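# Move glass graduated cylinder between shelved benches, standing upright

## Task

Pick up the graduated cylinder from the shelved bench by the door and set it upright on the work surface of the shelved bench by the window. It must not tip over, touch the floor, drop more than a few centimetres or be knocked hard, since the glass would break. Release it and move the robot away so that it stands without support. The robot must not fall or finish tilted.

## Robot and tools

Robot: a wheeled base with a vertical column, a tilting head and two six-joint arms (left and right), each ending in a two-finger gripper. Folded, it measures 0.73 m long, 0.62 m wide and 1.88 m tall, with its front 0.40 m ahead of the column. The base drives forward or back and turns in place. It cannot move sideways.

Frames: the base frame has its origin on the floor under the column, between the drive wheels, with x forward, y to the left and z up, in metres. left_hand and right_hand are reported in this frame as the point where the fingers meet; the tips extend 8 mm further. The hand's z axis runs along the fingers, and its y axis runs across the opening. The odometry frame is the base frame as it stood when the scene began. base_odometry only counts wheel rotation, so slipping shows up as travel.

execute_actions: the argument actions is a list holding one action, or an empty list to just read the state and images. An action may contain base, joints, speeds. base holds exactly one key: translate_m, a relative drive distance in metres (-3 to 3, positive forward), or rotate_rad, a relative turn in radians (-3.2 to 3.2, positive counter-clockwise seen from above). Both count from where the base last reported itself. joints is a single dictionary for both arms, keyed by joint name, and each value is an absolute target, not an offset. head_tilt_rad runs -0.61 to 1.308 (positive tilts down). For each arm, left_/right_joint1_rad spans -2.879 to 2.879, joint2 0 to 3.141, joint3 0 to 3.019, joint4 -1.692 to 1.57, joint5 -1.57 to 1.57 (positive swings the hand to the robot's right), and joint6 -2.094 to 2.094 (hand roll, positive clockwise from behind). left_gripper_m and right_gripper_m set the fingertip gap in metres, 0 to 0.093. speeds can only lower the top speed of the base: translate_m 0.05 to 0.8 m/s, rotate_rad 0.1 to 1 rad/s, with the maximum as default. A base move that would need more than 8.667 s at its top speed is refused, so split long ones. cameras lists which images to return: cam_head_left, cam_head_right, cam_left_wrist, cam_right_wrist, nav_camera or all. Omitting it returns all images, and [] returns none. An unknown key or an out-of-range value rejects the whole call, and nothing moves. A joint you leave out may keep driving toward its previous target.

wait: seconds from 0 to 10. Nothing new is commanded, and it returns the same state and images. zoom_image: camera plus region [x0, y0, x1, y1] in pixels of that camera's latest full image, at most 504 by 504. finished_scene: pass the number of the scene being ended. Do this only once the cylinder stands by itself and the robot is clear. It cannot be undone.

Arm geometry (approximate): with joint1 at -1.57 for the left arm or 1.57 for the right, and joints 5 and 6 at 0, the arm lies in a plane facing forward, 0.23 m beside the column. Let a = j2 - 0.35, b = 1.05 + j2 - j3 and c = b - j4; c = 1.57 means the fingers point straight down. The hand is then about 0.12 + 0.39 sin a + 0.38 cos b + 0.25 cos c ahead and 1.46 + 0.39 cos a - 0.38 sin b - 0.25 sin c up. For example, j2, j3, j4 = 0.93, 0.78, 0.14 gives 0.60 ahead and 1.21 up. The real hand usually ends up to about 5 cm lower and nearer the column than this. Reach is about 1 m from the shoulder, the lowest point is about 0.47 m up, and the floor is out of reach. A light object such as this cylinder can be carried anywhere from 0.65 to 1.6 m up, out to 0.6 m ahead.

Gripping: the fingers are 7 cm long, and the gripper body is 10 cm wide and 7 cm thick. Command an opening smaller than the object. off_target is then expected, and an opening that stays at least 0.002 m above its target means something is held. Small joint changes (under 0.03 rad, or 0.08 for joints 2 and 3) may not move the joint at all. For gentle contact, step about 0.05 rad per call from your previous target. speeds does not slow the arms.

Result lines: base_status and joint_status report how each motion ended: done, off_target, contact_stop (base only, when a wheel stalls), time_out, not_followed. 'joint command not followed' means a safety check held back arm targets because of a near collision with the body, the other arm or an object. To clear it, move the joints that caused it back by at least 0.05 rad, or drive away. on_its_own lists things that were not commanded, and 'held at' there gives a target, not the actual position. A blocked arm keeps pushing and heats up. Send its reported positions back as targets to relieve it. MOTOR HOT warns from 85 °C, and at 100 °C that arm lets go (OVER-TEMPERATURE FAULT). motor_effort covers only left_wheel and right_wheel. If turned_by_wheels and turned_by_imu disagree by 0.05 rad or more, the base bumped or slipped. base_tilt is in degrees. wheel_motors_off=1 means the base has overloaded and gone limp for 2 s after pushing hard for about 3 s. After a contact_stop, back off 0.05 m before turning. Bench tops between 0.30 and 1.20 m high can slide over the base housing and strike the column.

Cameras: the head cameras sit 1.47 to 1.58 m up and look ahead and down by about head_tilt_rad. The wrist fisheye cameras look along the fingers, tilted 0.62 rad toward the hand's +x. The closed fingertips appear at the picture centre. nav_camera looks forward from 0.23 m above the floor.

Avoid: dropping or knocking the glass, setting it down from height, letting the two arms strike or squeeze each other, long hard pushes against furniture, and finishing while the robot still holds or props up the cylinder.

Each tool is called in YAML: its name, and indented under it one key for each argument.

## Session

execute_actions:
  actions:
    - {"joints":{"head_tilt_rad":0.3}}

Scene clock: 0.87 s.
Joint torques (N m, as the arm reports them, + toward a larger angle): left_arm=[-1.66 -7.95 -1.64 -2.06 -0.13  0.07] | right_arm=[-0.25 -6.97 -0.8  -1.05 -0.11  0.02]
Motor temperatures (°C, as the motors report them): left_arm=[22 24 22 24 25 21] | right_arm=[24 24 24 24 25 23]
base_odometry: x=+0.000 y=+0.000 heading=+0.000 (m, m, rad; odometry frame)
turned_by_wheels: +0.000 (rad since the last result)
turned_by_imu: +0.000 (rad since the last result)
base_tilt: forward=+0.3 right=-0.9 (deg)
base_status: not commanded
joint_positions: head_tilt_rad=+0.319 left_joint1_rad=-1.574 left_joint2_rad=+0.892 left_joint3_rad=+0.419 left_joint4_rad=-0.987 left_joint5_rad=+0.046 left_joint6_rad=+0.080 left_gripper_m=+0.094 right_joint1_rad=+1.561 right_joint2_rad=+0.913 right_joint3_rad=+0.386 right_joint4_rad=-0.937 right_joint5_rad=+0.052 right_joint6_rad=+0.096 right_gripper_m=+0.095
joint_status: all done
wheel_motors_off: 0
motor_effort: left_wheel=+2(3) right_wheel=+0(0) (%)
left_hand: x=+0.1450 y=+0.2161 z=+1.2582 quat_wxyz=(+0.450, -0.027, -0.892, +0.039) (m; base frame)
right_hand: x=+0.1306 y=-0.2362 z=+1.2543 quat_wxyz=(+0.452, -0.035, -0.890, +0.047) (m; base frame)
pictures: cam_head_left, cam_head_right, cam_left_wrist, cam_right_wrist, nav_camera
camera_calibration (this result's frames):
cam_head_left: T_world_to_cam=[[0.0878346, -0.995686, -0.0299055, 0.0938045], [-0.362943, -0.00403036, -0.931802, 1.45911], [0.927662, 0.0926985, -0.361732, 0.433519], [0, 0, 0, 1]] pos_world=[0.119175, 0.059094, 1.51922]
cam_head_right: T_world_to_cam=[[0.0661714, -0.997671, -0.0165808, -0.0316135], [-0.367415, -0.00891267, -0.930015, 1.45416], [0.9277, 0.0676324, -0.367149, 0.435431], [0, 0, 0, 1]] pos_world=[0.132422, -0.0480286, 1.51173]
Images, in order (width x height): cam_head_left 504x504, cam_head_right 504x504, cam_left_wrist 616x616, cam_right_wrist 616x616, nav_camera 504x504.

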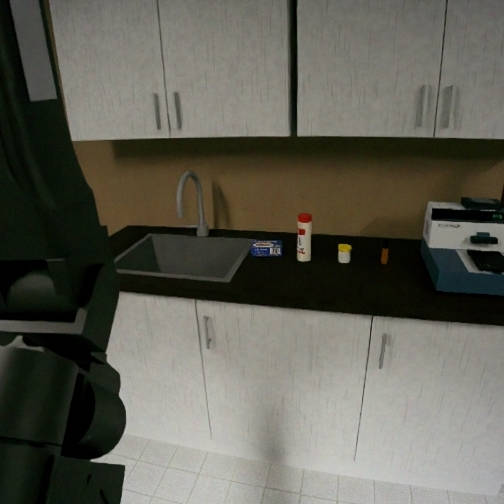

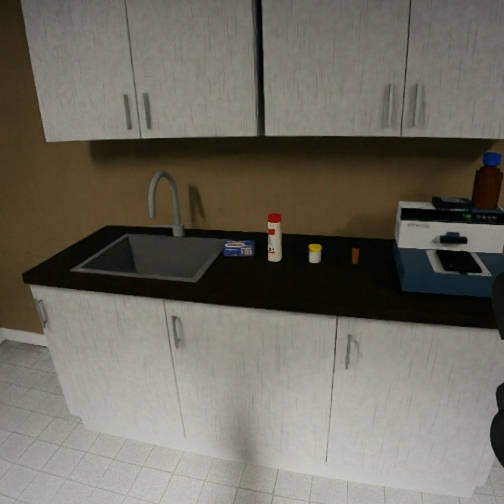

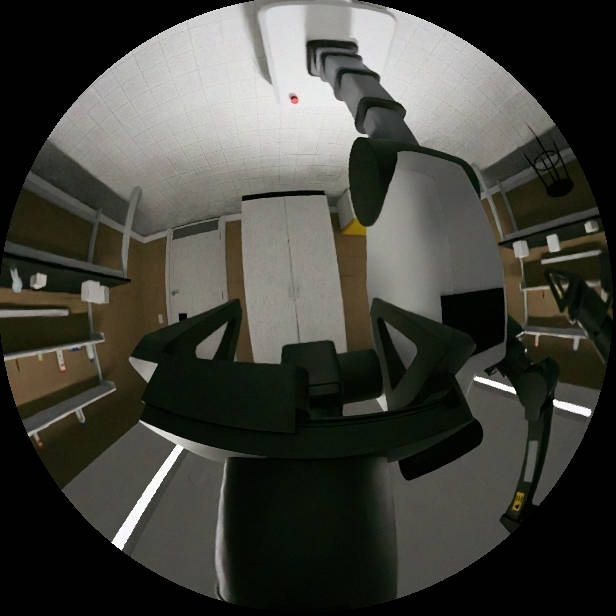

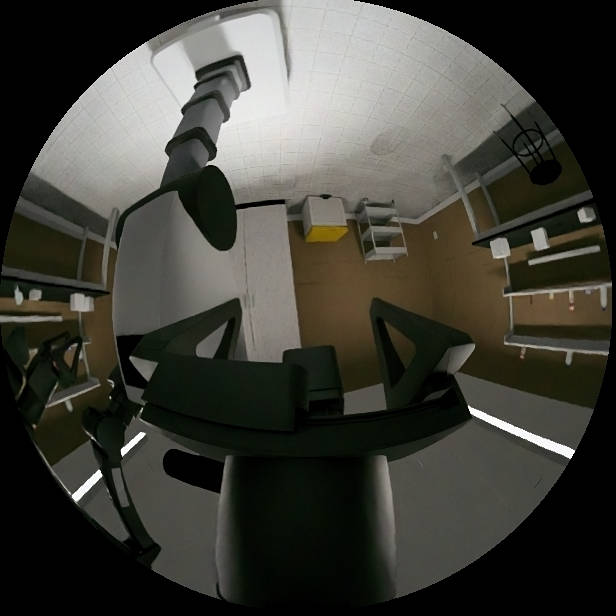

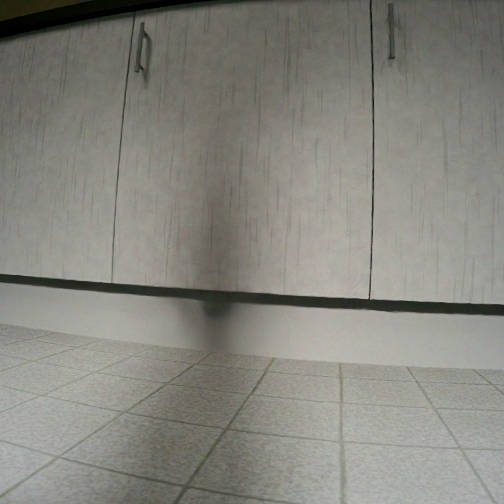

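The door bench is to the left.

execute_actions:
  actions:
    - {"base":{"rotate_rad":1.9}}
  cameras: ["cam_head_left","cam_head_right"]

Scene clock: 4.40 s.
Joint torques (N m, as the arm reports them, + toward a larger angle): left_arm=[-1.75 -7.75 -1.71 -1.95 -0.12  0.14] | right_arm=[-0.27 -6.95 -0.8  -1.06 -0.11  0.02]
Motor temperatures (°C, as the motors report them): left_arm=[22 24 22 24 25 21] | right_arm=[24 24 24 24 25 23]
base_odometry: x=+0.000 y=+0.000 heading=+1.900 (m, m, rad; odometry frame)
turned_by_wheels: +1.900 (rad since the last result)
turned_by_imu: +1.897 (rad since the last result)
base_tilt: forward=+0.3 right=-0.9 (deg)
base_status: done
joint_positions: head_tilt_rad=+0.319 left_joint1_rad=-1.574 left_joint2_rad=+0.892 left_joint3_rad=+0.419 left_joint4_rad=-0.987 left_joint5_rad=+0.046 left_joint6_rad=+0.080 left_gripper_m=+0.094 right_joint1_rad=+1.561 right_joint2_rad=+0.913 right_joint3_rad=+0.386 right_joint4_rad=-0.937 right_joint5_rad=+0.052 right_joint6_rad=+0.096 right_gripper_m=+0.095
joint_status: not commanded
wheel_motors_off: 0
motor_effort: left_wheel=-2(55) right_wheel=+1(30) (%)
left_hand: x=+0.1450 y=+0.2161 z=+1.2582 quat_wxyz=(+0.450, -0.027, -0.892, +0.039) (m; base frame)
right_hand: x=+0.1306 y=-0.2362 z=+1.2543 quat_wxyz=(+0.452, -0.035, -0.890, +0.047) (m; base frame)
pictures: cam_head_left, cam_head_right
camera_calibration (this result's frames):
cam_head_left: T_world_to_cam=[[0.0878388, -0.995686, -0.0298931, 0.0937852], [-0.362812, -0.00403036, -0.931854, 1.45918], [0.927713, 0.0926985, -0.361601, 0.433315], [0, 0, 0, 1]] pos_world=[0.119178, 0.059094, 1.51923]
cam_head_right: T_world_to_cam=[[0.0661737, -0.997671, -0.0165715, -0.031628], [-0.367284, -0.00891267, -0.930066, 1.45423], [0.927752, 0.0676324, -0.367018, 0.435227], [0, 0, 0, 1]] pos_world=[0.132426, -0.0480286, 1.51175]
Images, in order (width x height): cam_head_left 504x504, cam_head_right 504x504.

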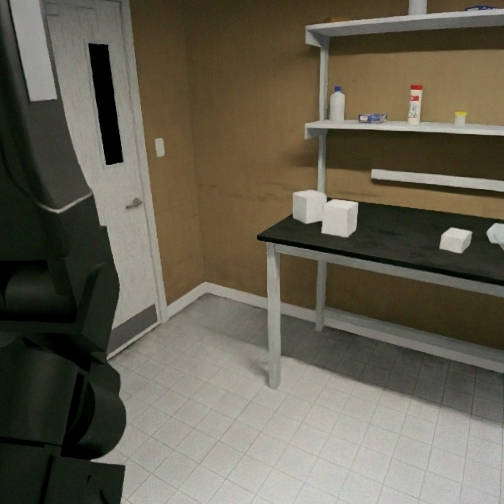

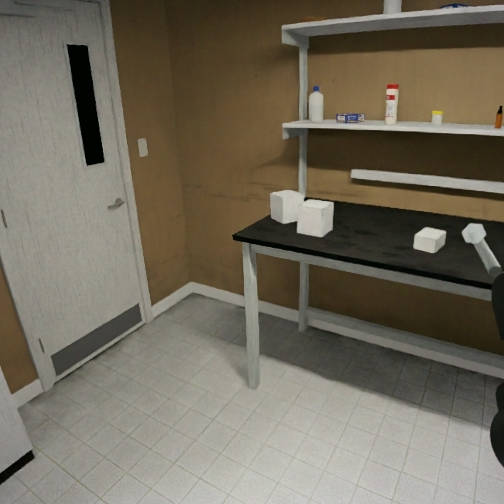

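execute_actions:
  actions:
    - {"base":{"rotate_rad":-0.5}}
  cameras: ["cam_head_left","cam_head_right"]

Scene clock: 6.30 s.
Joint torques (N m, as the arm reports them, + toward a larger angle): left_arm=[-1.38 -8.04 -1.35 -1.9  -0.16  0.09] | right_arm=[-0.3  -6.87 -0.82 -1.04 -0.11  0.02]
Motor temperatures (°C, as the motors report them): left_arm=[22 24 22 24 25 21] | right_arm=[24 24 24 24 25 23]
base_odometry: x=+0.000 y=+0.000 heading=+1.400 (m, m, rad; odometry frame)
turned_by_wheels: -0.500 (rad since the last result)
turned_by_imu: -0.501 (rad since the last result)
base_tilt: forward=+0.3 right=-0.9 (deg)
base_status: done
joint_positions: head_tilt_rad=+0.319 left_joint1_rad=-1.574 left_joint2_rad=+0.892 left_joint3_rad=+0.419 left_joint4_rad=-0.987 left_joint5_rad=+0.046 left_joint6_rad=+0.080 left_gripper_m=+0.094 right_joint1_rad=+1.561 right_joint2_rad=+0.913 right_joint3_rad=+0.386 right_joint4_rad=-0.937 right_joint5_rad=+0.052 right_joint6_rad=+0.096 right_gripper_m=+0.095
joint_status: not commanded
wheel_motors_off: 0
motor_effort: left_wheel=+1(25) right_wheel=+0(17) (%)
left_hand: x=+0.1450 y=+0.2161 z=+1.2582 quat_wxyz=(+0.450, -0.027, -0.892, +0.039) (m; base frame)
right_hand: x=+0.1306 y=-0.2362 z=+1.2543 quat_wxyz=(+0.452, -0.035, -0.890, +0.047) (m; base frame)
pictures: cam_head_left, cam_head_right
camera_calibration (this result's frames):
cam_head_left: T_world_to_cam=[[0.0878393, -0.995686, -0.0298919, 0.0937833], [-0.362799, -0.00403036, -0.931859, 1.45919], [0.927718, 0.0926985, -0.361588, 0.433294], [0, 0, 0, 1]] pos_world=[0.119179, 0.059094, 1.51923]
cam_head_right: T_world_to_cam=[[0.0661739, -0.997671, -0.0165706, -0.0316294], [-0.367271, -0.00891267, -0.930071, 1.45424], [0.927757, 0.0676324, -0.367005, 0.435207], [0, 0, 0, 1]] pos_world=[0.132427, -0.0480286, 1.51175]
Images, in order (width x height): cam_head_left 504x504, cam_head_right 504x504.

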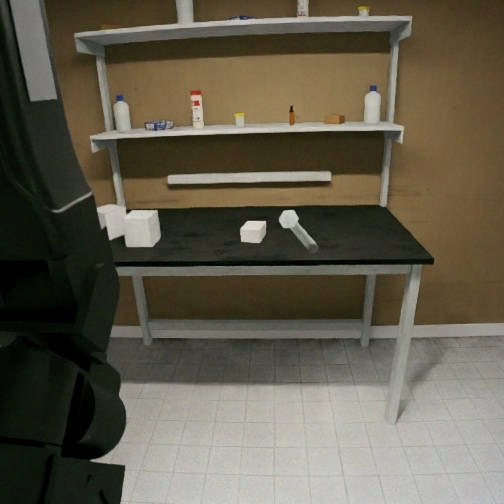

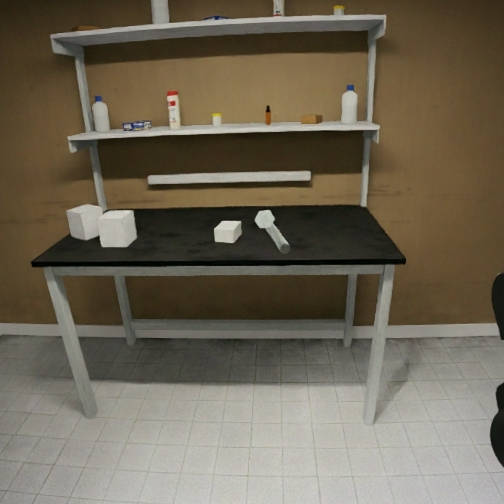

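execute_actions:
  actions:
    - {"base":{"rotate_rad":0.25}}
  cameras: []

execute_actions:
  actions:
    - {"base":{"translate_m":1.1}}
  cameras: []

execute_actions:
  actions:
    - {"base":{"rotate_rad":-1.0},"joints":{"head_tilt_rad":0.7}}
  cameras: ["cam_head_left","cam_head_right"]

Scene clock: 10.17 s.
Joint torques (N m, as the arm reports them, + toward a larger angle): left_arm=[-2.23 -7.66 -1.76 -2.05 -0.11  0.13] | right_arm=[-0.29 -6.95 -0.84 -1.02 -0.11  0.02]
Motor temperatures (°C, as the motors report them): left_arm=[22 24 22 24 25 21] | right_arm=[24 24 24 24 25 23]
base_odometry: x=+0.000 y=+0.000 heading=+1.650 (m, m, rad; odometry frame)
turned_by_wheels: +0.250 (rad since the last result)
turned_by_imu: +0.251 (rad since the last result)
base_tilt: forward=+0.3 right=-0.9 (deg)
base_status: done
joint_positions: head_tilt_rad=+0.319 left_joint1_rad=-1.574 left_joint2_rad=+0.892 left_joint3_rad=+0.419 left_joint4_rad=-0.987 left_joint5_rad=+0.046 left_joint6_rad=+0.080 left_gripper_m=+0.094 right_joint1_rad=+1.561 right_joint2_rad=+0.913 right_joint3_rad=+0.386 right_joint4_rad=-0.937 right_joint5_rad=+0.052 right_joint6_rad=+0.096 right_gripper_m=+0.095
joint_status: not commanded
wheel_motors_off: 0
motor_effort: left_wheel=-2(24) right_wheel=+2(22) (%)
left_hand: x=+0.1450 y=+0.2161 z=+1.2582 quat_wxyz=(+0.450, -0.027, -0.892, +0.039) (m; base frame)
right_hand: x=+0.1306 y=-0.2362 z=+1.2543 quat_wxyz=(+0.452, -0.035, -0.890, +0.047) (m; base frame)
pictures: none
No camera images: the call's "cameras" was empty. Leave "cameras" out to get every camera's image.

Scene clock: 13.67 s.
Joint torques (N m, as the arm reports them, + toward a larger angle): left_arm=[-0.84 -8.62 -1.65 -1.9  -0.11  0.17] | right_arm=[-0.31 -6.99 -0.92 -1.05 -0.12  0.02]
Motor temperatures (°C, as the motors report them): left_arm=[22 24 22 24 25 21] | right_arm=[24 24 24 24 25 23]
base_odometry: x=-0.087 y=+1.097 heading=+1.650 (m, m, rad; odometry frame)
turned_by_wheels: +0.000 (rad since the last result)
turned_by_imu: +0.004 (rad since the last result)
base_tilt: forward=+0.3 right=-0.9 (deg)
base_status: done
joint_positions: head_tilt_rad=+0.319 left_joint1_rad=-1.574 left_joint2_rad=+0.892 left_joint3_rad=+0.419 left_joint4_rad=-0.987 left_joint5_rad=+0.046 left_joint6_rad=+0.080 left_gripper_m=+0.094 right_joint1_rad=+1.561 right_joint2_rad=+0.913 right_joint3_rad=+0.387 right_joint4_rad=-0.937 right_joint5_rad=+0.052 right_joint6_rad=+0.096 right_gripper_m=+0.095
joint_status: not commanded
wheel_motors_off: 0
motor_effort: left_wheel=+1(65) right_wheel=+0(50) (%)
left_hand: x=+0.1452 y=+0.2161 z=+1.2582 quat_wxyz=(+0.450, -0.027, -0.892, +0.039) (m; base frame)
right_hand: x=+0.1310 y=-0.2362 z=+1.2542 quat_wxyz=(+0.451, -0.035, -0.890, +0.047) (m; base frame)
pictures: none
No camera images: the call's "cameras" was empty. Leave "cameras" out to get every camera's image.

Scene clock: 16.03 s.
Joint torques (N m, as the arm reports them, + toward a larger angle): left_arm=[-1.94 -7.77 -1.42 -2.07 -0.14  0.12] | right_arm=[-0.24 -6.92 -0.9  -1.03 -0.12  0.02]
Motor temperatures (°C, as the motors report them): left_arm=[22 24 22 24 25 21] | right_arm=[24 24 24 24 25 23]
base_odometry: x=-0.087 y=+1.097 heading=+0.651 (m, m, rad; odometry frame)
turned_by_wheels: -0.999 (rad since the last result)
turned_by_imu: -0.996 (rad since the last result)
base_tilt: forward=+0.3 right=-0.9 (deg)
base_status: done
joint_positions: head_tilt_rad=+0.703 left_joint1_rad=-1.574 left_joint2_rad=+0.892 left_joint3_rad=+0.419 left_joint4_rad=-0.987 left_joint5_rad=+0.046 left_joint6_rad=+0.080 left_gripper_m=+0.094 right_joint1_rad=+1.561 right_joint2_rad=+0.913 right_joint3_rad=+0.387 right_joint4_rad=-0.937 right_joint5_rad=+0.052 right_joint6_rad=+0.096 right_gripper_m=+0.095
joint_status: all done
wheel_motors_off: 0
motor_effort: left_wheel=+2(45) right_wheel=-1(43) (%)
left_hand: x=+0.1452 y=+0.2161 z=+1.2582 quat_wxyz=(+0.450, -0.027, -0.892, +0.039) (m; base frame)
right_hand: x=+0.1310 y=-0.2362 z=+1.2542 quat_wxyz=(+0.451, -0.035, -0.890, +0.047) (m; base frame)
pictures: cam_head_left, cam_head_right
camera_calibration (this result's frames):
cam_head_left: T_world_to_cam=[[0.0702831, -0.995686, -0.0605768, 0.141916], [-0.68501, -0.00403036, -0.728523, 1.16216], [0.725136, 0.0926985, -0.682338, 0.937378], [0, 0, 0, 1]] pos_world=[0.10639, 0.059094, 1.49487]
cam_head_right: T_world_to_cam=[[0.0551729, -0.997671, -0.0401189, 0.00518509], [-0.688488, -0.00891267, -0.725193, 1.15479], [0.723146, 0.0676324, -0.687376, 0.938809], [0, 0, 0, 1]] pos_world=[0.115876, -0.0480286, 1.48297]
Images, in order (width x height): cam_head_left 504x504, cam_head_right 504x504.

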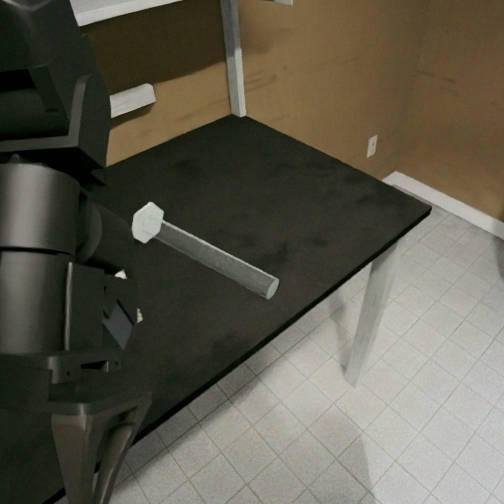

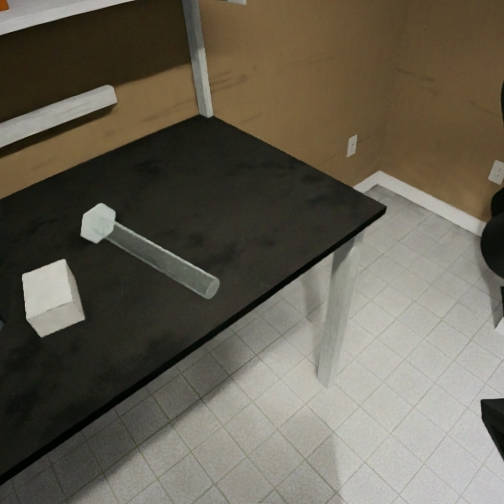

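execute_actions:
  actions:
    - {"joints":{"left_joint1_rad":-1.57,"left_joint2_rad":1.40,"left_joint3_rad":1.43,"left_joint4_rad":-0.55,"left_joint5_rad":0,"left_joint6_rad":2.09}}
  cameras: ["cam_head_right","cam_left_wrist"]

Scene clock: 19.53 s.
Joint torques (N m, as the arm reports them, + toward a larger angle): left_arm=[ -1.17 -20.73   5.04  -0.23  -0.18   0.22] | right_arm=[-0.25 -6.95 -0.86 -1.05 -0.11  0.02]
Motor temperatures (°C, as the motors report them): left_arm=[22 24 22 24 25 21] | right_arm=[24 24 24 24 25 23]
base_odometry: x=-0.087 y=+1.097 heading=+0.651 (m, m, rad; odometry frame)
turned_by_wheels: +0.000 (rad since the last result)
turned_by_imu: +0.000 (rad since the last result)
base_tilt: forward=+0.3 right=-0.9 (deg)
base_status: not commanded
joint_positions: head_tilt_rad=+0.703 left_joint1_rad=-1.574 left_joint2_rad=+1.407 left_joint3_rad=+1.418 left_joint4_rad=-0.558 left_joint5_rad=+0.002 left_joint6_rad=+2.069 left_gripper_m=+0.094 right_joint1_rad=+1.561 right_joint2_rad=+0.913 right_joint3_rad=+0.387 right_joint4_rad=-0.937 right_joint5_rad=+0.052 right_joint6_rad=+0.096 right_gripper_m=+0.095
joint_status: all done
joint sent to its limit — the command would take left_joint6_rad past its upper limit, so that joint was sent only as far as its limit.
wheel_motors_off: 0
motor_effort: left_wheel=+6(6) right_wheel=-4(4) (%)
left_hand: x=+0.6488 y=+0.2223 z=+1.0698 quat_wxyz=(+0.004, -0.860, -0.510, +0.011) (m; base frame)
right_hand: x=+0.1310 y=-0.2362 z=+1.2542 quat_wxyz=(+0.451, -0.035, -0.890, +0.047) (m; base frame)
pictures: cam_head_right, cam_left_wrist
camera_calibration (this result's frames):
cam_head_right: T_world_to_cam=[[0.0551702, -0.997671, -0.0401226, 0.00519095], [-0.688537, -0.00891267, -0.725146, 1.15472], [0.7231, 0.0676324, -0.687425, 0.938887], [0, 0, 0, 1]] pos_world=[0.115872, -0.0480286, 1.48296]
cam_left_wrist: T_world_to_cam=[[-0.879384, 0.475716, 0.0194369, 0.439016], [0.404416, 0.724793, 0.557784, -1.0124], [0.251259, 0.498367, -0.829759, 0.738884], [0, 0, 0, 1]] pos_world=[0.609845, 0.156702, 1.16927]
Images, in order (width x height): cam_head_right 504x504, cam_left_wrist 616x616.

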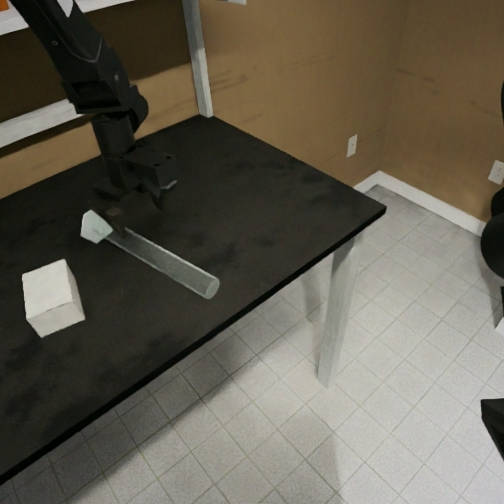

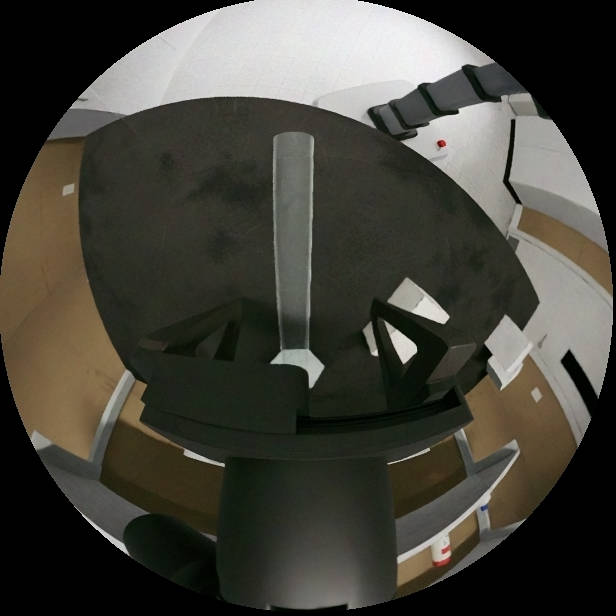

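execute_actions:
  actions:
    - {"joints":{"left_joint2_rad":1.62,"left_joint3_rad":1.588,"left_joint4_rad":-0.488}}
  cameras: ["cam_head_right","cam_left_wrist"]

Scene clock: 21.13 s.
Joint torques (N m, as the arm reports them, + toward a larger angle): left_arm=[ -1.06 -22.34   3.94  -0.19  -0.1    0.27] | right_arm=[-0.22 -7.17 -0.82 -1.05 -0.12  0.02]
Motor temperatures (°C, as the motors report them): left_arm=[22 24 22 24 25 21] | right_arm=[24 24 24 24 25 23]
base_odometry: x=-0.087 y=+1.097 heading=+0.651 (m, m, rad; odometry frame)
turned_by_wheels: +0.000 (rad since the last result)
turned_by_imu: +0.000 (rad since the last result)
base_tilt: forward=+0.3 right=-0.9 (deg)
base_status: not commanded
joint_positions: head_tilt_rad=+0.703 left_joint1_rad=-1.574 left_joint2_rad=+1.629 left_joint3_rad=+1.584 left_joint4_rad=-0.492 left_joint5_rad=+0.002 left_joint6_rad=+2.069 left_gripper_m=+0.094 right_joint1_rad=+1.561 right_joint2_rad=+0.913 right_joint3_rad=+0.387 right_joint4_rad=-0.937 right_joint5_rad=+0.052 right_joint6_rad=+0.096 right_gripper_m=+0.095
joint_status: all done
wheel_motors_off: 0
motor_effort: left_wheel=+7(7) right_wheel=-5(5) (%)
left_hand: x=+0.6656 y=+0.2220 z=+0.9806 quat_wxyz=(+0.001, -0.860, -0.510, +0.007) (m; base frame)
right_hand: x=+0.1310 y=-0.2362 z=+1.2542 quat_wxyz=(+0.451, -0.035, -0.890, +0.047) (m; base frame)
pictures: cam_head_right, cam_left_wrist
camera_calibration (this result's frames):
cam_head_right: T_world_to_cam=[[0.0551691, -0.997671, -0.0401241, 0.00519319], [-0.688556, -0.00891267, -0.725129, 1.15469], [0.723082, 0.0676324, -0.687443, 0.938916], [0, 0, 0, 1]] pos_world=[0.115871, -0.0480286, 1.48296]
cam_left_wrist: T_world_to_cam=[[-0.879542, 0.475693, 0.0110425, 0.463986], [0.39906, 0.724812, 0.561604, -0.969472], [0.259148, 0.498361, -0.827332, 0.653213], [0, 0, 0, 1]] pos_world=[0.625694, 0.156434, 1.07976]
Images, in order (width x height): cam_head_right 504x504, cam_left_wrist 616x616.

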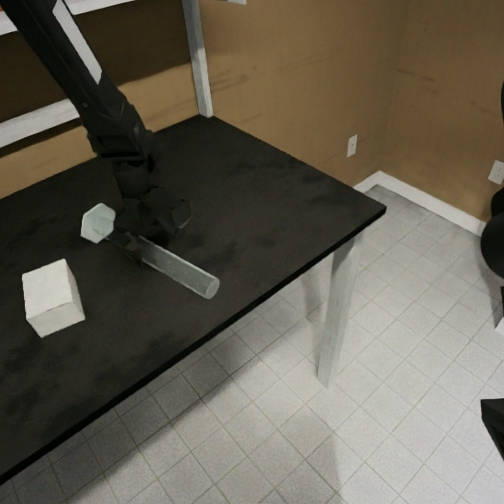

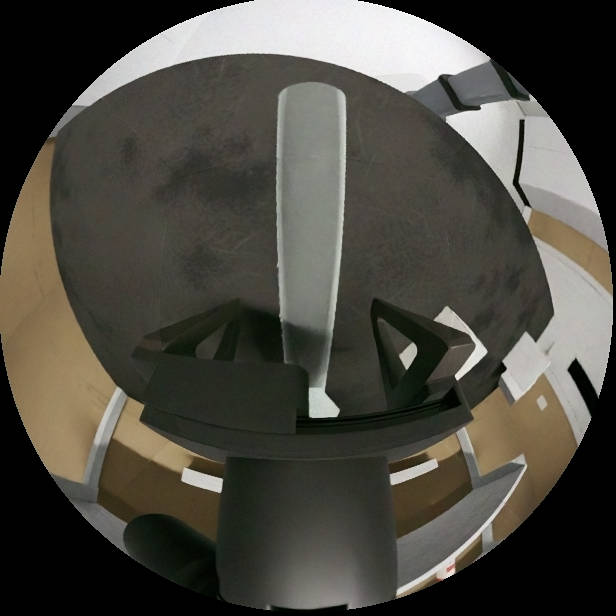

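execute_actions:
  actions:
    - {"joints":{"left_joint2_rad":1.70,"left_joint3_rad":1.67,"left_joint4_rad":-0.49}}
  cameras: ["cam_head_right","cam_left_wrist"]

Scene clock: 22.30 s.
Joint torques (N m, as the arm reports them, + toward a larger angle): left_arm=[ -1.52 -19.6    5.43  -0.38  -0.14   0.26] | right_arm=[-0.27 -6.94 -0.95 -1.05 -0.12  0.02]
Motor temperatures (°C, as the motors report them): left_arm=[22 24 22 24 25 21] | right_arm=[24 24 24 24 25 23]
base_odometry: x=-0.087 y=+1.097 heading=+0.651 (m, m, rad; odometry frame)
turned_by_wheels: +0.000 (rad since the last result)
turned_by_imu: +0.000 (rad since the last result)
base_tilt: forward=+0.3 right=-0.9 (deg)
base_status: not commanded
joint_positions: head_tilt_rad=+0.703 left_joint1_rad=-1.574 left_joint2_rad=+1.681 left_joint3_rad=+1.648 left_joint4_rad=-0.492 left_joint5_rad=+0.002 left_joint6_rad=+2.069 left_gripper_m=+0.094 right_joint1_rad=+1.561 right_joint2_rad=+0.913 right_joint3_rad=+0.387 right_joint4_rad=-0.937 right_joint5_rad=+0.052 right_joint6_rad=+0.096 right_gripper_m=+0.095
joint_status: all done
wheel_motors_off: 0
motor_effort: left_wheel=+7(8) right_wheel=-5(6) (%)
left_hand: x=+0.6776 y=+0.2219 z=+0.9634 quat_wxyz=(-0.002, -0.860, -0.510, +0.002) (m; base frame)
right_hand: x=+0.1310 y=-0.2362 z=+1.2542 quat_wxyz=(+0.451, -0.035, -0.890, +0.047) (m; base frame)
pictures: cam_head_right, cam_left_wrist
camera_calibration (this result's frames):
cam_head_right: T_world_to_cam=[[0.0551687, -0.997671, -0.0401247, 0.00519414], [-0.688564, -0.00891267, -0.725121, 1.15468], [0.723074, 0.0676324, -0.687451, 0.938929], [0, 0, 0, 1]] pos_world=[0.11587, -0.0480286, 1.48296]
cam_left_wrist: T_world_to_cam=[[-0.879626, 0.475665, 0.000631865, 0.484917], [0.392367, 0.724835, 0.56627, -0.96455], [0.268897, 0.498354, -0.824219, 0.626286], [0, 0, 0, 1]] pos_world=[0.636597, 0.156369, 1.06209]
Images, in order (width x height): cam_head_right 504x504, cam_left_wrist 616x616.

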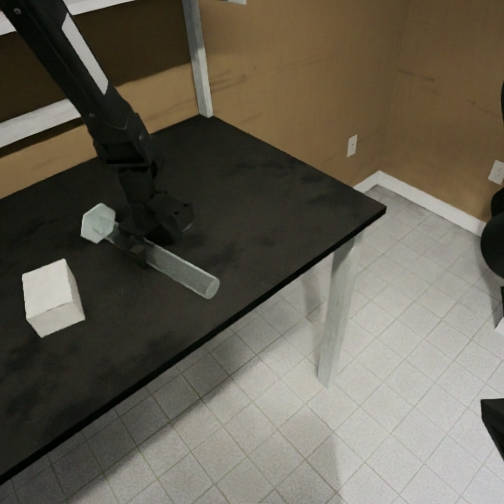

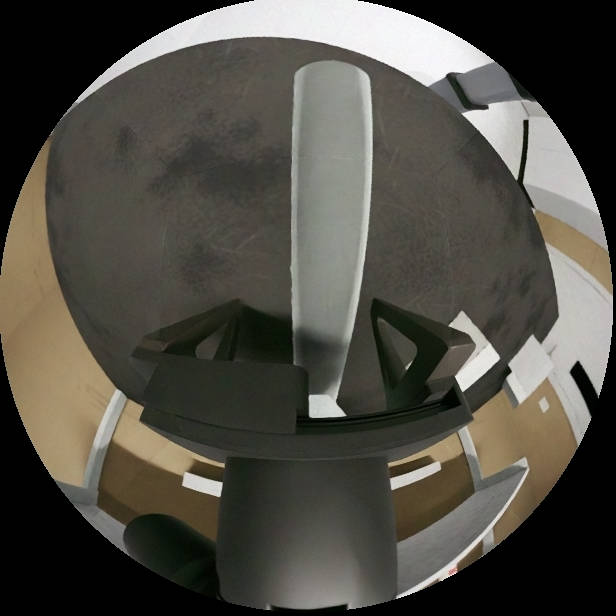

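execute_actions:
  actions:
    - {"joints":{"left_joint2_rad":1.76,"left_joint3_rad":1.69,"left_joint4_rad":-0.45}}
  cameras: ["cam_left_wrist"]

Scene clock: 23.50 s.
Joint torques (N m, as the arm reports them, + toward a larger angle): left_arm=[ -1.56 -19.44   4.8   -0.2   -0.15   0.3 ] | right_arm=[-0.29 -6.95 -0.78 -1.05 -0.12  0.02]
Motor temperatures (°C, as the motors report them): left_arm=[22 24 23 24 25 21] | right_arm=[24 24 24 24 25 23]
base_odometry: x=-0.087 y=+1.097 heading=+0.651 (m, m, rad; odometry frame)
turned_by_wheels: +0.000 (rad since the last result)
turned_by_imu: +0.000 (rad since the last result)
base_tilt: forward=+0.3 right=-0.9 (deg)
base_status: not commanded
joint_positions: head_tilt_rad=+0.703 left_joint1_rad=-1.574 left_joint2_rad=+1.737 left_joint3_rad=+1.676 left_joint4_rad=-0.457 left_joint5_rad=+0.002 left_joint6_rad=+2.070 left_gripper_m=+0.094 right_joint1_rad=+1.561 right_joint2_rad=+0.913 right_joint3_rad=+0.386 right_joint4_rad=-0.937 right_joint5_rad=+0.052 right_joint6_rad=+0.096 right_gripper_m=+0.095
joint_status: all done
wheel_motors_off: 0
motor_effort: left_wheel=+7(10) right_wheel=-7(7) (%)
left_hand: x=+0.6738 y=+0.2219 z=+0.9371 quat_wxyz=(-0.003, -0.860, -0.510, -0.001) (m; base frame)
right_hand: x=+0.1308 y=-0.2362 z=+1.2543 quat_wxyz=(+0.451, -0.035, -0.890, +0.047) (m; base frame)
pictures: cam_left_wrist
camera_calibration (this result's frames):
cam_left_wrist: T_world_to_cam=[[-0.879441, 0.475986, -0.00456122, 0.486206], [0.389166, 0.724481, 0.568926, -0.948378], [0.274106, 0.498562, -0.822376, 0.60034], [0, 0, 0, 1]] pos_world=[0.632109, 0.156348, 1.03548]
Images, in order (width x height): cam_left_wrist 616x616.

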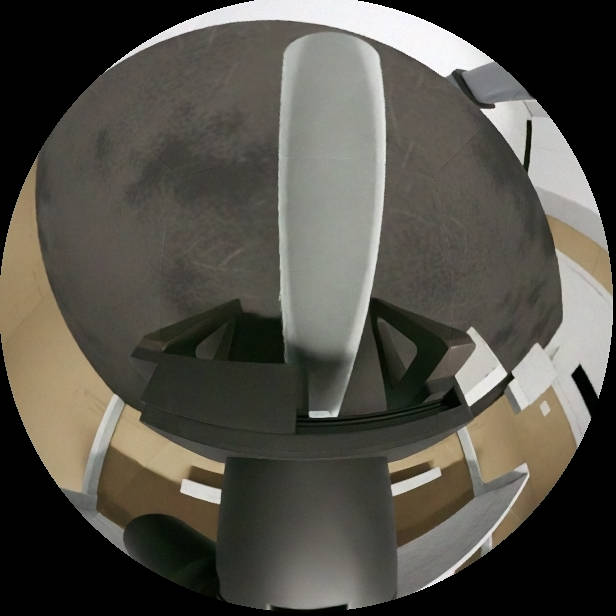

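execute_actions:
  actions:
    - {"joints":{"left_gripper_m":0.0}}
  cameras: []

execute_actions:
  actions:
    - {"joints":{"left_joint2_rad":1.40,"left_joint3_rad":1.43,"left_joint4_rad":-0.55}}
  cameras: ["cam_head_right"]

Scene clock: 24.57 s.
Joint torques (N m, as the arm reports them, + toward a larger angle): left_arm=[ -1.94 -19.14   4.69  -0.15  -0.14   0.25] | right_arm=[-0.33 -6.94 -0.84 -1.04 -0.12  0.02]
Motor temperatures (°C, as the motors report them): left_arm=[22 25 23 24 25 21] | right_arm=[24 24 24 24 25 23]
base_odometry: x=-0.087 y=+1.097 heading=+0.651 (m, m, rad; odometry frame)
turned_by_wheels: +0.000 (rad since the last result)
turned_by_imu: +0.000 (rad since the last result)
base_tilt: forward=+0.3 right=-0.9 (deg)
base_status: not commanded
joint_positions: head_tilt_rad=+0.703 left_joint1_rad=-1.574 left_joint2_rad=+1.738 left_joint3_rad=+1.676 left_joint4_rad=-0.457 left_joint5_rad=+0.001 left_joint6_rad=+2.075 left_gripper_m=+0.041 right_joint1_rad=+1.561 right_joint2_rad=+0.913 right_joint3_rad=+0.386 right_joint4_rad=-0.937 right_joint5_rad=+0.052 right_joint6_rad=+0.096 right_gripper_m=+0.095
joint_status: left_gripper_m off_target (ended at +0.041, target +0.000)
wheel_motors_off: 0
motor_effort: left_wheel=+8(8) right_wheel=-7(7) (%)
left_hand: x=+0.6737 y=+0.2220 z=+0.9369 quat_wxyz=(-0.003, -0.862, -0.507, -0.001) (m; base frame)
right_hand: x=+0.1308 y=-0.2362 z=+1.2543 quat_wxyz=(+0.451, -0.035, -0.890, +0.047) (m; base frame)
pictures: none
No camera images: the call's "cameras" was empty. Leave "cameras" out to get every camera's image.

Scene clock: 25.87 s.
Joint torques (N m, as the arm reports them, + toward a larger angle): left_arm=[ -1.15 -19.7    5.17  -0.3   -0.18   0.19] | right_arm=[-0.25 -7.03 -0.82 -1.05 -0.11  0.02]
Motor temperatures (°C, as the motors report them): left_arm=[22 25 23 24 25 21] | right_arm=[24 24 24 24 25 23]
base_odometry: x=-0.087 y=+1.097 heading=+0.651 (m, m, rad; odometry frame)
turned_by_wheels: +0.000 (rad since the last result)
turned_by_imu: +0.000 (rad since the last result)
base_tilt: forward=+0.3 right=-0.9 (deg)
base_status: not commanded
joint_positions: head_tilt_rad=+0.703 left_joint1_rad=-1.574 left_joint2_rad=+1.392 left_joint3_rad=+1.419 left_joint4_rad=-0.549 left_joint5_rad=+0.002 left_joint6_rad=+2.076 left_gripper_m=+0.041 right_joint1_rad=+1.561 right_joint2_rad=+0.913 right_joint3_rad=+0.386 right_joint4_rad=-0.937 right_joint5_rad=+0.052 right_joint6_rad=+0.096 right_gripper_m=+0.095
joint_status: all done
wheel_motors_off: 0
motor_effort: left_wheel=+7(8) right_wheel=-7(7) (%)
left_hand: x=+0.6569 y=+0.2223 z=+1.0774 quat_wxyz=(-0.002, -0.862, -0.507, +0.001) (m; base frame)
right_hand: x=+0.1308 y=-0.2362 z=+1.2543 quat_wxyz=(+0.451, -0.035, -0.890, +0.047) (m; base frame)
pictures: cam_head_right
camera_calibration (this result's frames):
cam_head_right: T_world_to_cam=[[0.0551644, -0.997671, -0.0401306, 0.00520343], [-0.688641, -0.00891267, -0.725048, 1.15457], [0.723001, 0.0676324, -0.687529, 0.939051], [0, 0, 0, 1]] pos_world=[0.115864, -0.0480286, 1.48295]
Images, in order (width x height): cam_head_right 504x504.

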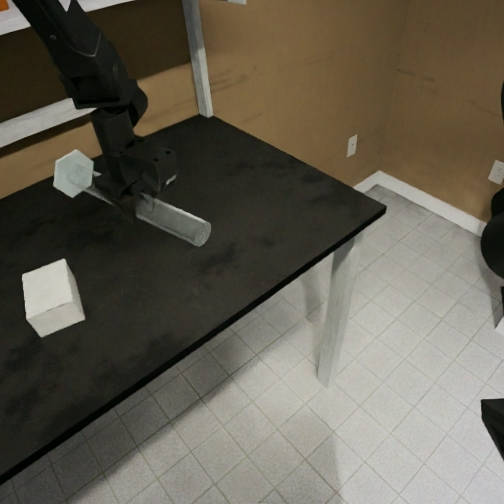

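execute_actions:
  actions:
    - {"base":{"translate_m":-0.6},"joints":{"left_joint6_rad":0.0}}
  cameras: []

execute_actions:
  actions:
    - {"base":{"rotate_rad":-2.2},"joints":{"left_joint2_rad":1.65,"left_joint3_rad":1.30,"left_joint4_rad":1.40,"head_tilt_rad":0.3},"speeds":{"rotate_rad":0.7}}
  cameras: ["cam_head_left","cam_head_right"]

Scene clock: 29.30 s.
Joint torques (N m, as the arm reports them, + toward a larger angle): left_arm=[ -1.35 -20.22   5.45  -0.1   -0.2   -0.06] | right_arm=[-0.28 -6.86 -0.58 -1.04 -0.12  0.02]
Motor temperatures (°C, as the motors report them): left_arm=[22 25 23 24 25 21] | right_arm=[24 24 24 24 25 23]
base_odometry: x=-0.564 y=+0.733 heading=+0.651 (m, m, rad; odometry frame)
turned_by_wheels: +0.000 (rad since the last result)
turned_by_imu: -0.002 (rad since the last result)
base_tilt: forward=+0.3 right=-0.9 (deg)
base_status: done
joint_positions: head_tilt_rad=+0.704 left_joint1_rad=-1.574 left_joint2_rad=+1.394 left_joint3_rad=+1.418 left_joint4_rad=-0.549 left_joint5_rad=+0.002 left_joint6_rad=+0.014 left_gripper_m=+0.041 right_joint1_rad=+1.561 right_joint2_rad=+0.913 right_joint3_rad=+0.383 right_joint4_rad=-0.937 right_joint5_rad=+0.052 right_joint6_rad=+0.096 right_gripper_m=+0.095
joint_status: all done
wheel_motors_off: 0
motor_effort: left_wheel=-1(65) right_wheel=+0(48) (%)
left_hand: x=+0.6555 y=+0.2223 z=+1.0762 quat_wxyz=(+0.001, -0.008, -1.000, +0.002) (m; base frame)
right_hand: x=+0.1293 y=-0.2362 z=+1.2549 quat_wxyz=(+0.452, -0.035, -0.890, +0.047) (m; base frame)
pictures: none
No camera images: the call's "cameras" was empty. Leave "cameras" out to get every camera's image.

Scene clock: 33.50 s.
Joint torques (N m, as the arm reports them, + toward a larger angle): left_arm=[ -1.1  -20.82   3.1    2.1   -0.18   0.  ] | right_arm=[-0.2  -6.85 -0.6  -1.06 -0.11  0.02]
Motor temperatures (°C, as the motors report them): left_arm=[22 25 23 24 25 21] | right_arm=[24 24 24 24 25 23]
base_odometry: x=-0.564 y=+0.733 heading=-1.549 (m, m, rad; odometry frame)
turned_by_wheels: -2.200 (rad since the last result)
turned_by_imu: -2.196 (rad since the last result)
base_tilt: forward=+0.3 right=-0.8 (deg)
base_status: done
joint_positions: head_tilt_rad=+0.319 left_joint1_rad=-1.572 left_joint2_rad=+1.663 left_joint3_rad=+1.294 left_joint4_rad=+1.367 left_joint5_rad=+0.000 left_joint6_rad=+0.014 left_gripper_m=+0.041 right_joint1_rad=+1.561 right_joint2_rad=+0.913 right_joint3_rad=+0.383 right_joint4_rad=-0.937 right_joint5_rad=+0.052 right_joint6_rad=+0.096 right_gripper_m=+0.095
joint_status: all done
wheel_motors_off: 0
motor_effort: left_wheel=+2(62) right_wheel=-1(38) (%)
left_hand: x=+0.8009 y=+0.2235 z=+1.1634 quat_wxyz=(-0.690, -0.005, -0.724, -0.004) (m; base frame)
right_hand: x=+0.1293 y=-0.2362 z=+1.2549 quat_wxyz=(+0.452, -0.035, -0.890, +0.047) (m; base frame)
pictures: cam_head_left, cam_head_right
camera_calibration (this result's frames):
cam_head_left: T_world_to_cam=[[0.0878384, -0.995686, -0.0298945, 0.0937874], [-0.362827, -0.00403036, -0.931848, 1.45917], [0.927707, 0.0926985, -0.361616, 0.433338], [0, 0, 0, 1]] pos_world=[0.119178, 0.059094, 1.51923]
cam_head_right: T_world_to_cam=[[0.0661734, -0.997671, -0.0165726, -0.0316263], [-0.367298, -0.00891267, -0.93006, 1.45423], [0.927746, 0.0676324, -0.367033, 0.43525], [0, 0, 0, 1]] pos_world=[0.132426, -0.0480286, 1.51174]
Images, in order (width x height): cam_head_left 504x504, cam_head_right 504x504.

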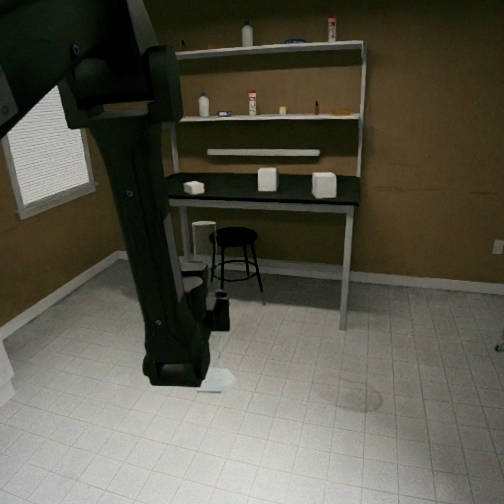

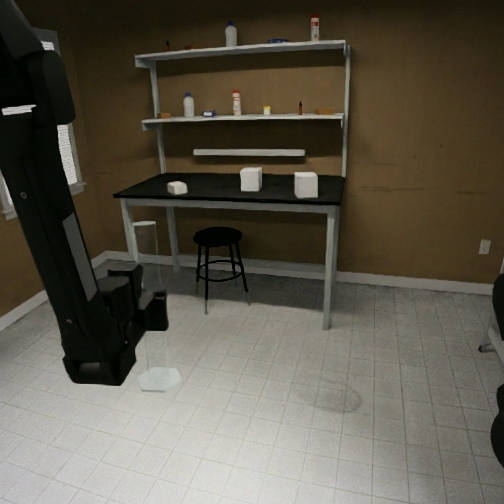

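execute_actions:
  actions:
    - {"base":{"rotate_rad":-0.1}}
  cameras: []

execute_actions:
  actions:
    - {"base":{"translate_m":1.4},"joints":{"head_tilt_rad":0.5}}
  cameras: ["cam_head_left","cam_head_right"]

Scene clock: 34.93 s.
Joint torques (N m, as the arm reports them, + toward a larger angle): left_arm=[ -2.76 -21.39   3.27   2.27  -0.18   0.02] | right_arm=[-0.22 -6.73 -0.59 -1.   -0.12  0.02]
Motor temperatures (°C, as the motors report them): left_arm=[22 25 23 24 25 21] | right_arm=[24 24 24 24 25 23]
base_odometry: x=-0.564 y=+0.733 heading=-1.648 (m, m, rad; odometry frame)
turned_by_wheels: -0.099 (rad since the last result)
turned_by_imu: -0.099 (rad since the last result)
base_tilt: forward=+0.3 right=-0.9 (deg)
base_status: done
joint_positions: head_tilt_rad=+0.319 left_joint1_rad=-1.572 left_joint2_rad=+1.663 left_joint3_rad=+1.294 left_joint4_rad=+1.367 left_joint5_rad=+0.000 left_joint6_rad=+0.014 left_gripper_m=+0.041 right_joint1_rad=+1.561 right_joint2_rad=+0.913 right_joint3_rad=+0.383 right_joint4_rad=-0.937 right_joint5_rad=+0.052 right_joint6_rad=+0.096 right_gripper_m=+0.095
joint_status: not commanded
wheel_motors_off: 0
motor_effort: left_wheel=+2(33) right_wheel=-2(24) (%)
left_hand: x=+0.8009 y=+0.2238 z=+1.1634 quat_wxyz=(-0.690, -0.005, -0.724, -0.004) (m; base frame)
right_hand: x=+0.1293 y=-0.2362 z=+1.2549 quat_wxyz=(+0.452, -0.035, -0.890, +0.047) (m; base frame)
pictures: none
No camera images: the call's "cameras" was empty. Leave "cameras" out to get every camera's image.

Scene clock: 38.73 s.
Joint torques (N m, as the arm reports them, + toward a larger angle): left_arm=[ -1.24 -20.47   3.05   2.34  -0.12   0.  ] | right_arm=[-0.2  -6.84 -0.86 -1.06 -0.12  0.02]
Motor temperatures (°C, as the motors report them): left_arm=[22 26 23 24 25 21] | right_arm=[24 24 24 24 25 23]
base_odometry: x=-0.673 y=-0.662 heading=-1.649 (m, m, rad; odometry frame)
turned_by_wheels: -0.001 (rad since the last result)
turned_by_imu: +0.004 (rad since the last result)
base_tilt: forward=+0.3 right=-0.9 (deg)
base_status: done
joint_positions: head_tilt_rad=+0.504 left_joint1_rad=-1.572 left_joint2_rad=+1.663 left_joint3_rad=+1.294 left_joint4_rad=+1.367 left_joint5_rad=+0.000 left_joint6_rad=+0.014 left_gripper_m=+0.041 right_joint1_rad=+1.561 right_joint2_rad=+0.913 right_joint3_rad=+0.386 right_joint4_rad=-0.937 right_joint5_rad=+0.052 right_joint6_rad=+0.096 right_gripper_m=+0.095
joint_status: all done
wheel_motors_off: 0
motor_effort: left_wheel=-2(64) right_wheel=+1(52) (%)
left_hand: x=+0.8009 y=+0.2238 z=+1.1634 quat_wxyz=(-0.690, -0.005, -0.724, -0.004) (m; base frame)
right_hand: x=+0.1309 y=-0.2362 z=+1.2543 quat_wxyz=(+0.451, -0.035, -0.891, +0.047) (m; base frame)
pictures: cam_head_left, cam_head_right
camera_calibration (this result's frames):
cam_head_left: T_world_to_cam=[[0.080828, -0.995686, -0.0455642, 0.118269], [-0.528279, -0.00403036, -0.849061, 1.33995], [0.845215, 0.0926985, -0.526326, 0.691116], [0, 0, 0, 1]] pos_world=[0.114168, 0.059094, 1.50684]
cam_head_right: T_world_to_cam=[[0.061988, -0.997671, -0.0284792, -0.0130809], [-0.532345, -0.00891267, -0.846481, 1.33376], [0.844255, 0.0676324, -0.531657, 0.692947], [0, 0, 0, 1]] pos_world=[0.12581, -0.0480286, 1.49704]
Images, in order (width x height): cam_head_left 504x504, cam_head_right 504x504.

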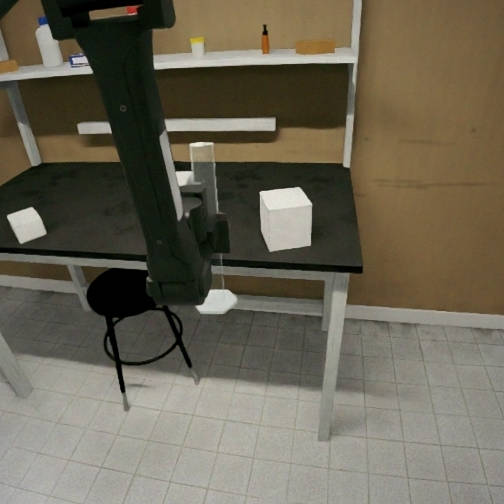

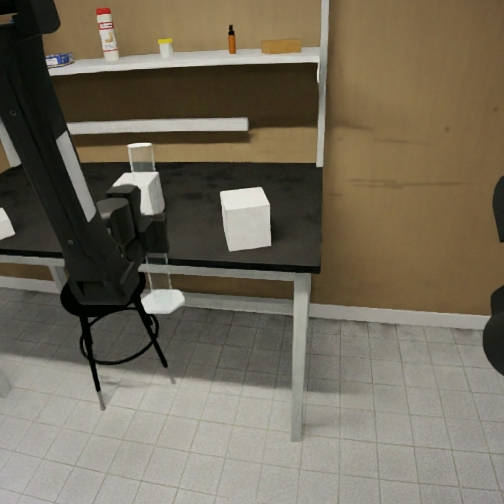

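execute_actions:
  actions:
    - {"joints":{"left_joint2_rad":1.5,"left_joint3_rad":1.15,"left_joint4_rad":1.43}}
  cameras: []

execute_actions:
  actions:
    - {"base":{"translate_m":0.36},"speeds":{"translate_m":0.3}}
  cameras: ["cam_head_left","cam_head_right"]

Scene clock: 40.47 s.
Joint torques (N m, as the arm reports them, + toward a larger angle): left_arm=[ -1.38 -19.72   2.64   2.16  -0.13  -0.02] | right_arm=[-0.25 -6.94 -0.83 -1.03 -0.12  0.02]
Motor temperatures (°C, as the motors report them): left_arm=[22 26 23 24 25 21] | right_arm=[24 24 24 24 25 23]
base_odometry: x=-0.673 y=-0.662 heading=-1.649 (m, m, rad; odometry frame)
turned_by_wheels: +0.000 (rad since the last result)
turned_by_imu: +0.000 (rad since the last result)
base_tilt: forward=+0.3 right=-0.9 (deg)
base_status: not commanded
joint_positions: head_tilt_rad=+0.504 left_joint1_rad=-1.572 left_joint2_rad=+1.518 left_joint3_rad=+1.146 left_joint4_rad=+1.398 left_joint5_rad=+0.000 left_joint6_rad=+0.014 left_gripper_m=+0.041 right_joint1_rad=+1.561 right_joint2_rad=+0.913 right_joint3_rad=+0.386 right_joint4_rad=-0.937 right_joint5_rad=+0.052 right_joint6_rad=+0.096 right_gripper_m=+0.095
joint_status: all done
wheel_motors_off: 0
motor_effort: left_wheel=-3(2) right_wheel=+2(2) (%)
left_hand: x=+0.7822 y=+0.2238 z=+1.2231 quat_wxyz=(-0.700, -0.005, -0.714, -0.004) (m; base frame)
right_hand: x=+0.1309 y=-0.2362 z=+1.2543 quat_wxyz=(+0.451, -0.035, -0.891, +0.047) (m; base frame)
pictures: none
No camera images: the call's "cameras" was empty. Leave "cameras" out to get every camera's image.

Scene clock: 42.87 s.
Joint torques (N m, as the arm reports them, + toward a larger angle): left_arm=[ -0.79 -19.63   2.89   2.34  -0.13   0.03] | right_arm=[-0.29 -6.87 -0.86 -1.06 -0.12  0.02]
Motor temperatures (°C, as the motors report them): left_arm=[22 26 23 24 25 21] | right_arm=[24 24 24 24 25 23]
base_odometry: x=-0.702 y=-1.021 heading=-1.650 (m, m, rad; odometry frame)
turned_by_wheels: -0.001 (rad since the last result)
turned_by_imu: +0.001 (rad since the last result)
base_tilt: forward=+0.3 right=-0.9 (deg)
base_status: done
joint_positions: head_tilt_rad=+0.505 left_joint1_rad=-1.572 left_joint2_rad=+1.518 left_joint3_rad=+1.146 left_joint4_rad=+1.398 left_joint5_rad=+0.000 left_joint6_rad=+0.014 left_gripper_m=+0.041 right_joint1_rad=+1.561 right_joint2_rad=+0.913 right_joint3_rad=+0.386 right_joint4_rad=-0.937 right_joint5_rad=+0.052 right_joint6_rad=+0.096 right_gripper_m=+0.095
joint_status: not commanded
wheel_motors_off: 0
motor_effort: left_wheel=-2(40) right_wheel=+1(32) (%)
left_hand: x=+0.7822 y=+0.2238 z=+1.2231 quat_wxyz=(-0.700, -0.005, -0.714, -0.004) (m; base frame)
right_hand: x=+0.1309 y=-0.2362 z=+1.2543 quat_wxyz=(+0.451, -0.035, -0.891, +0.047) (m; base frame)
pictures: cam_head_left, cam_head_right
camera_calibration (this result's frames):
cam_head_left: T_world_to_cam=[[0.0808225, -0.995686, -0.0455739, 0.118284], [-0.528381, -0.00403036, -0.848998, 1.33986], [0.845152, 0.0926985, -0.526427, 0.691276], [0, 0, 0, 1]] pos_world=[0.114164, 0.059094, 1.50684]
cam_head_right: T_world_to_cam=[[0.0619846, -0.997671, -0.0284866, -0.0130692], [-0.532446, -0.00891267, -0.846417, 1.33367], [0.844191, 0.0676324, -0.531759, 0.693106], [0, 0, 0, 1]] pos_world=[0.125805, -0.0480286, 1.49703]
Images, in order (width x height): cam_head_left 504x504, cam_head_right 504x504.

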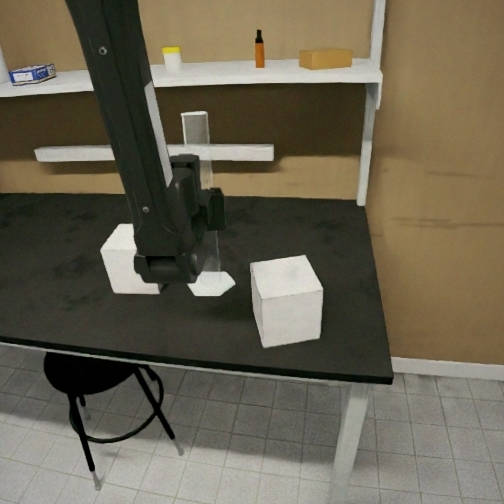

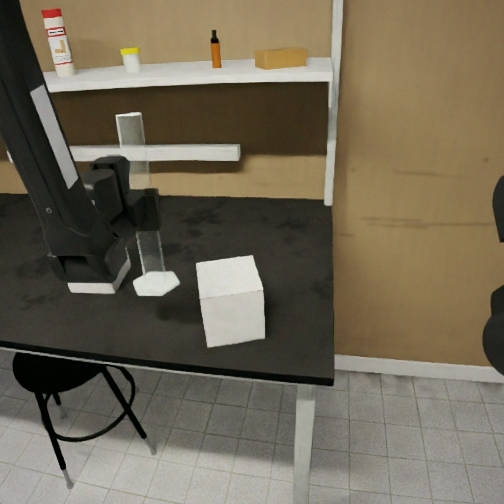

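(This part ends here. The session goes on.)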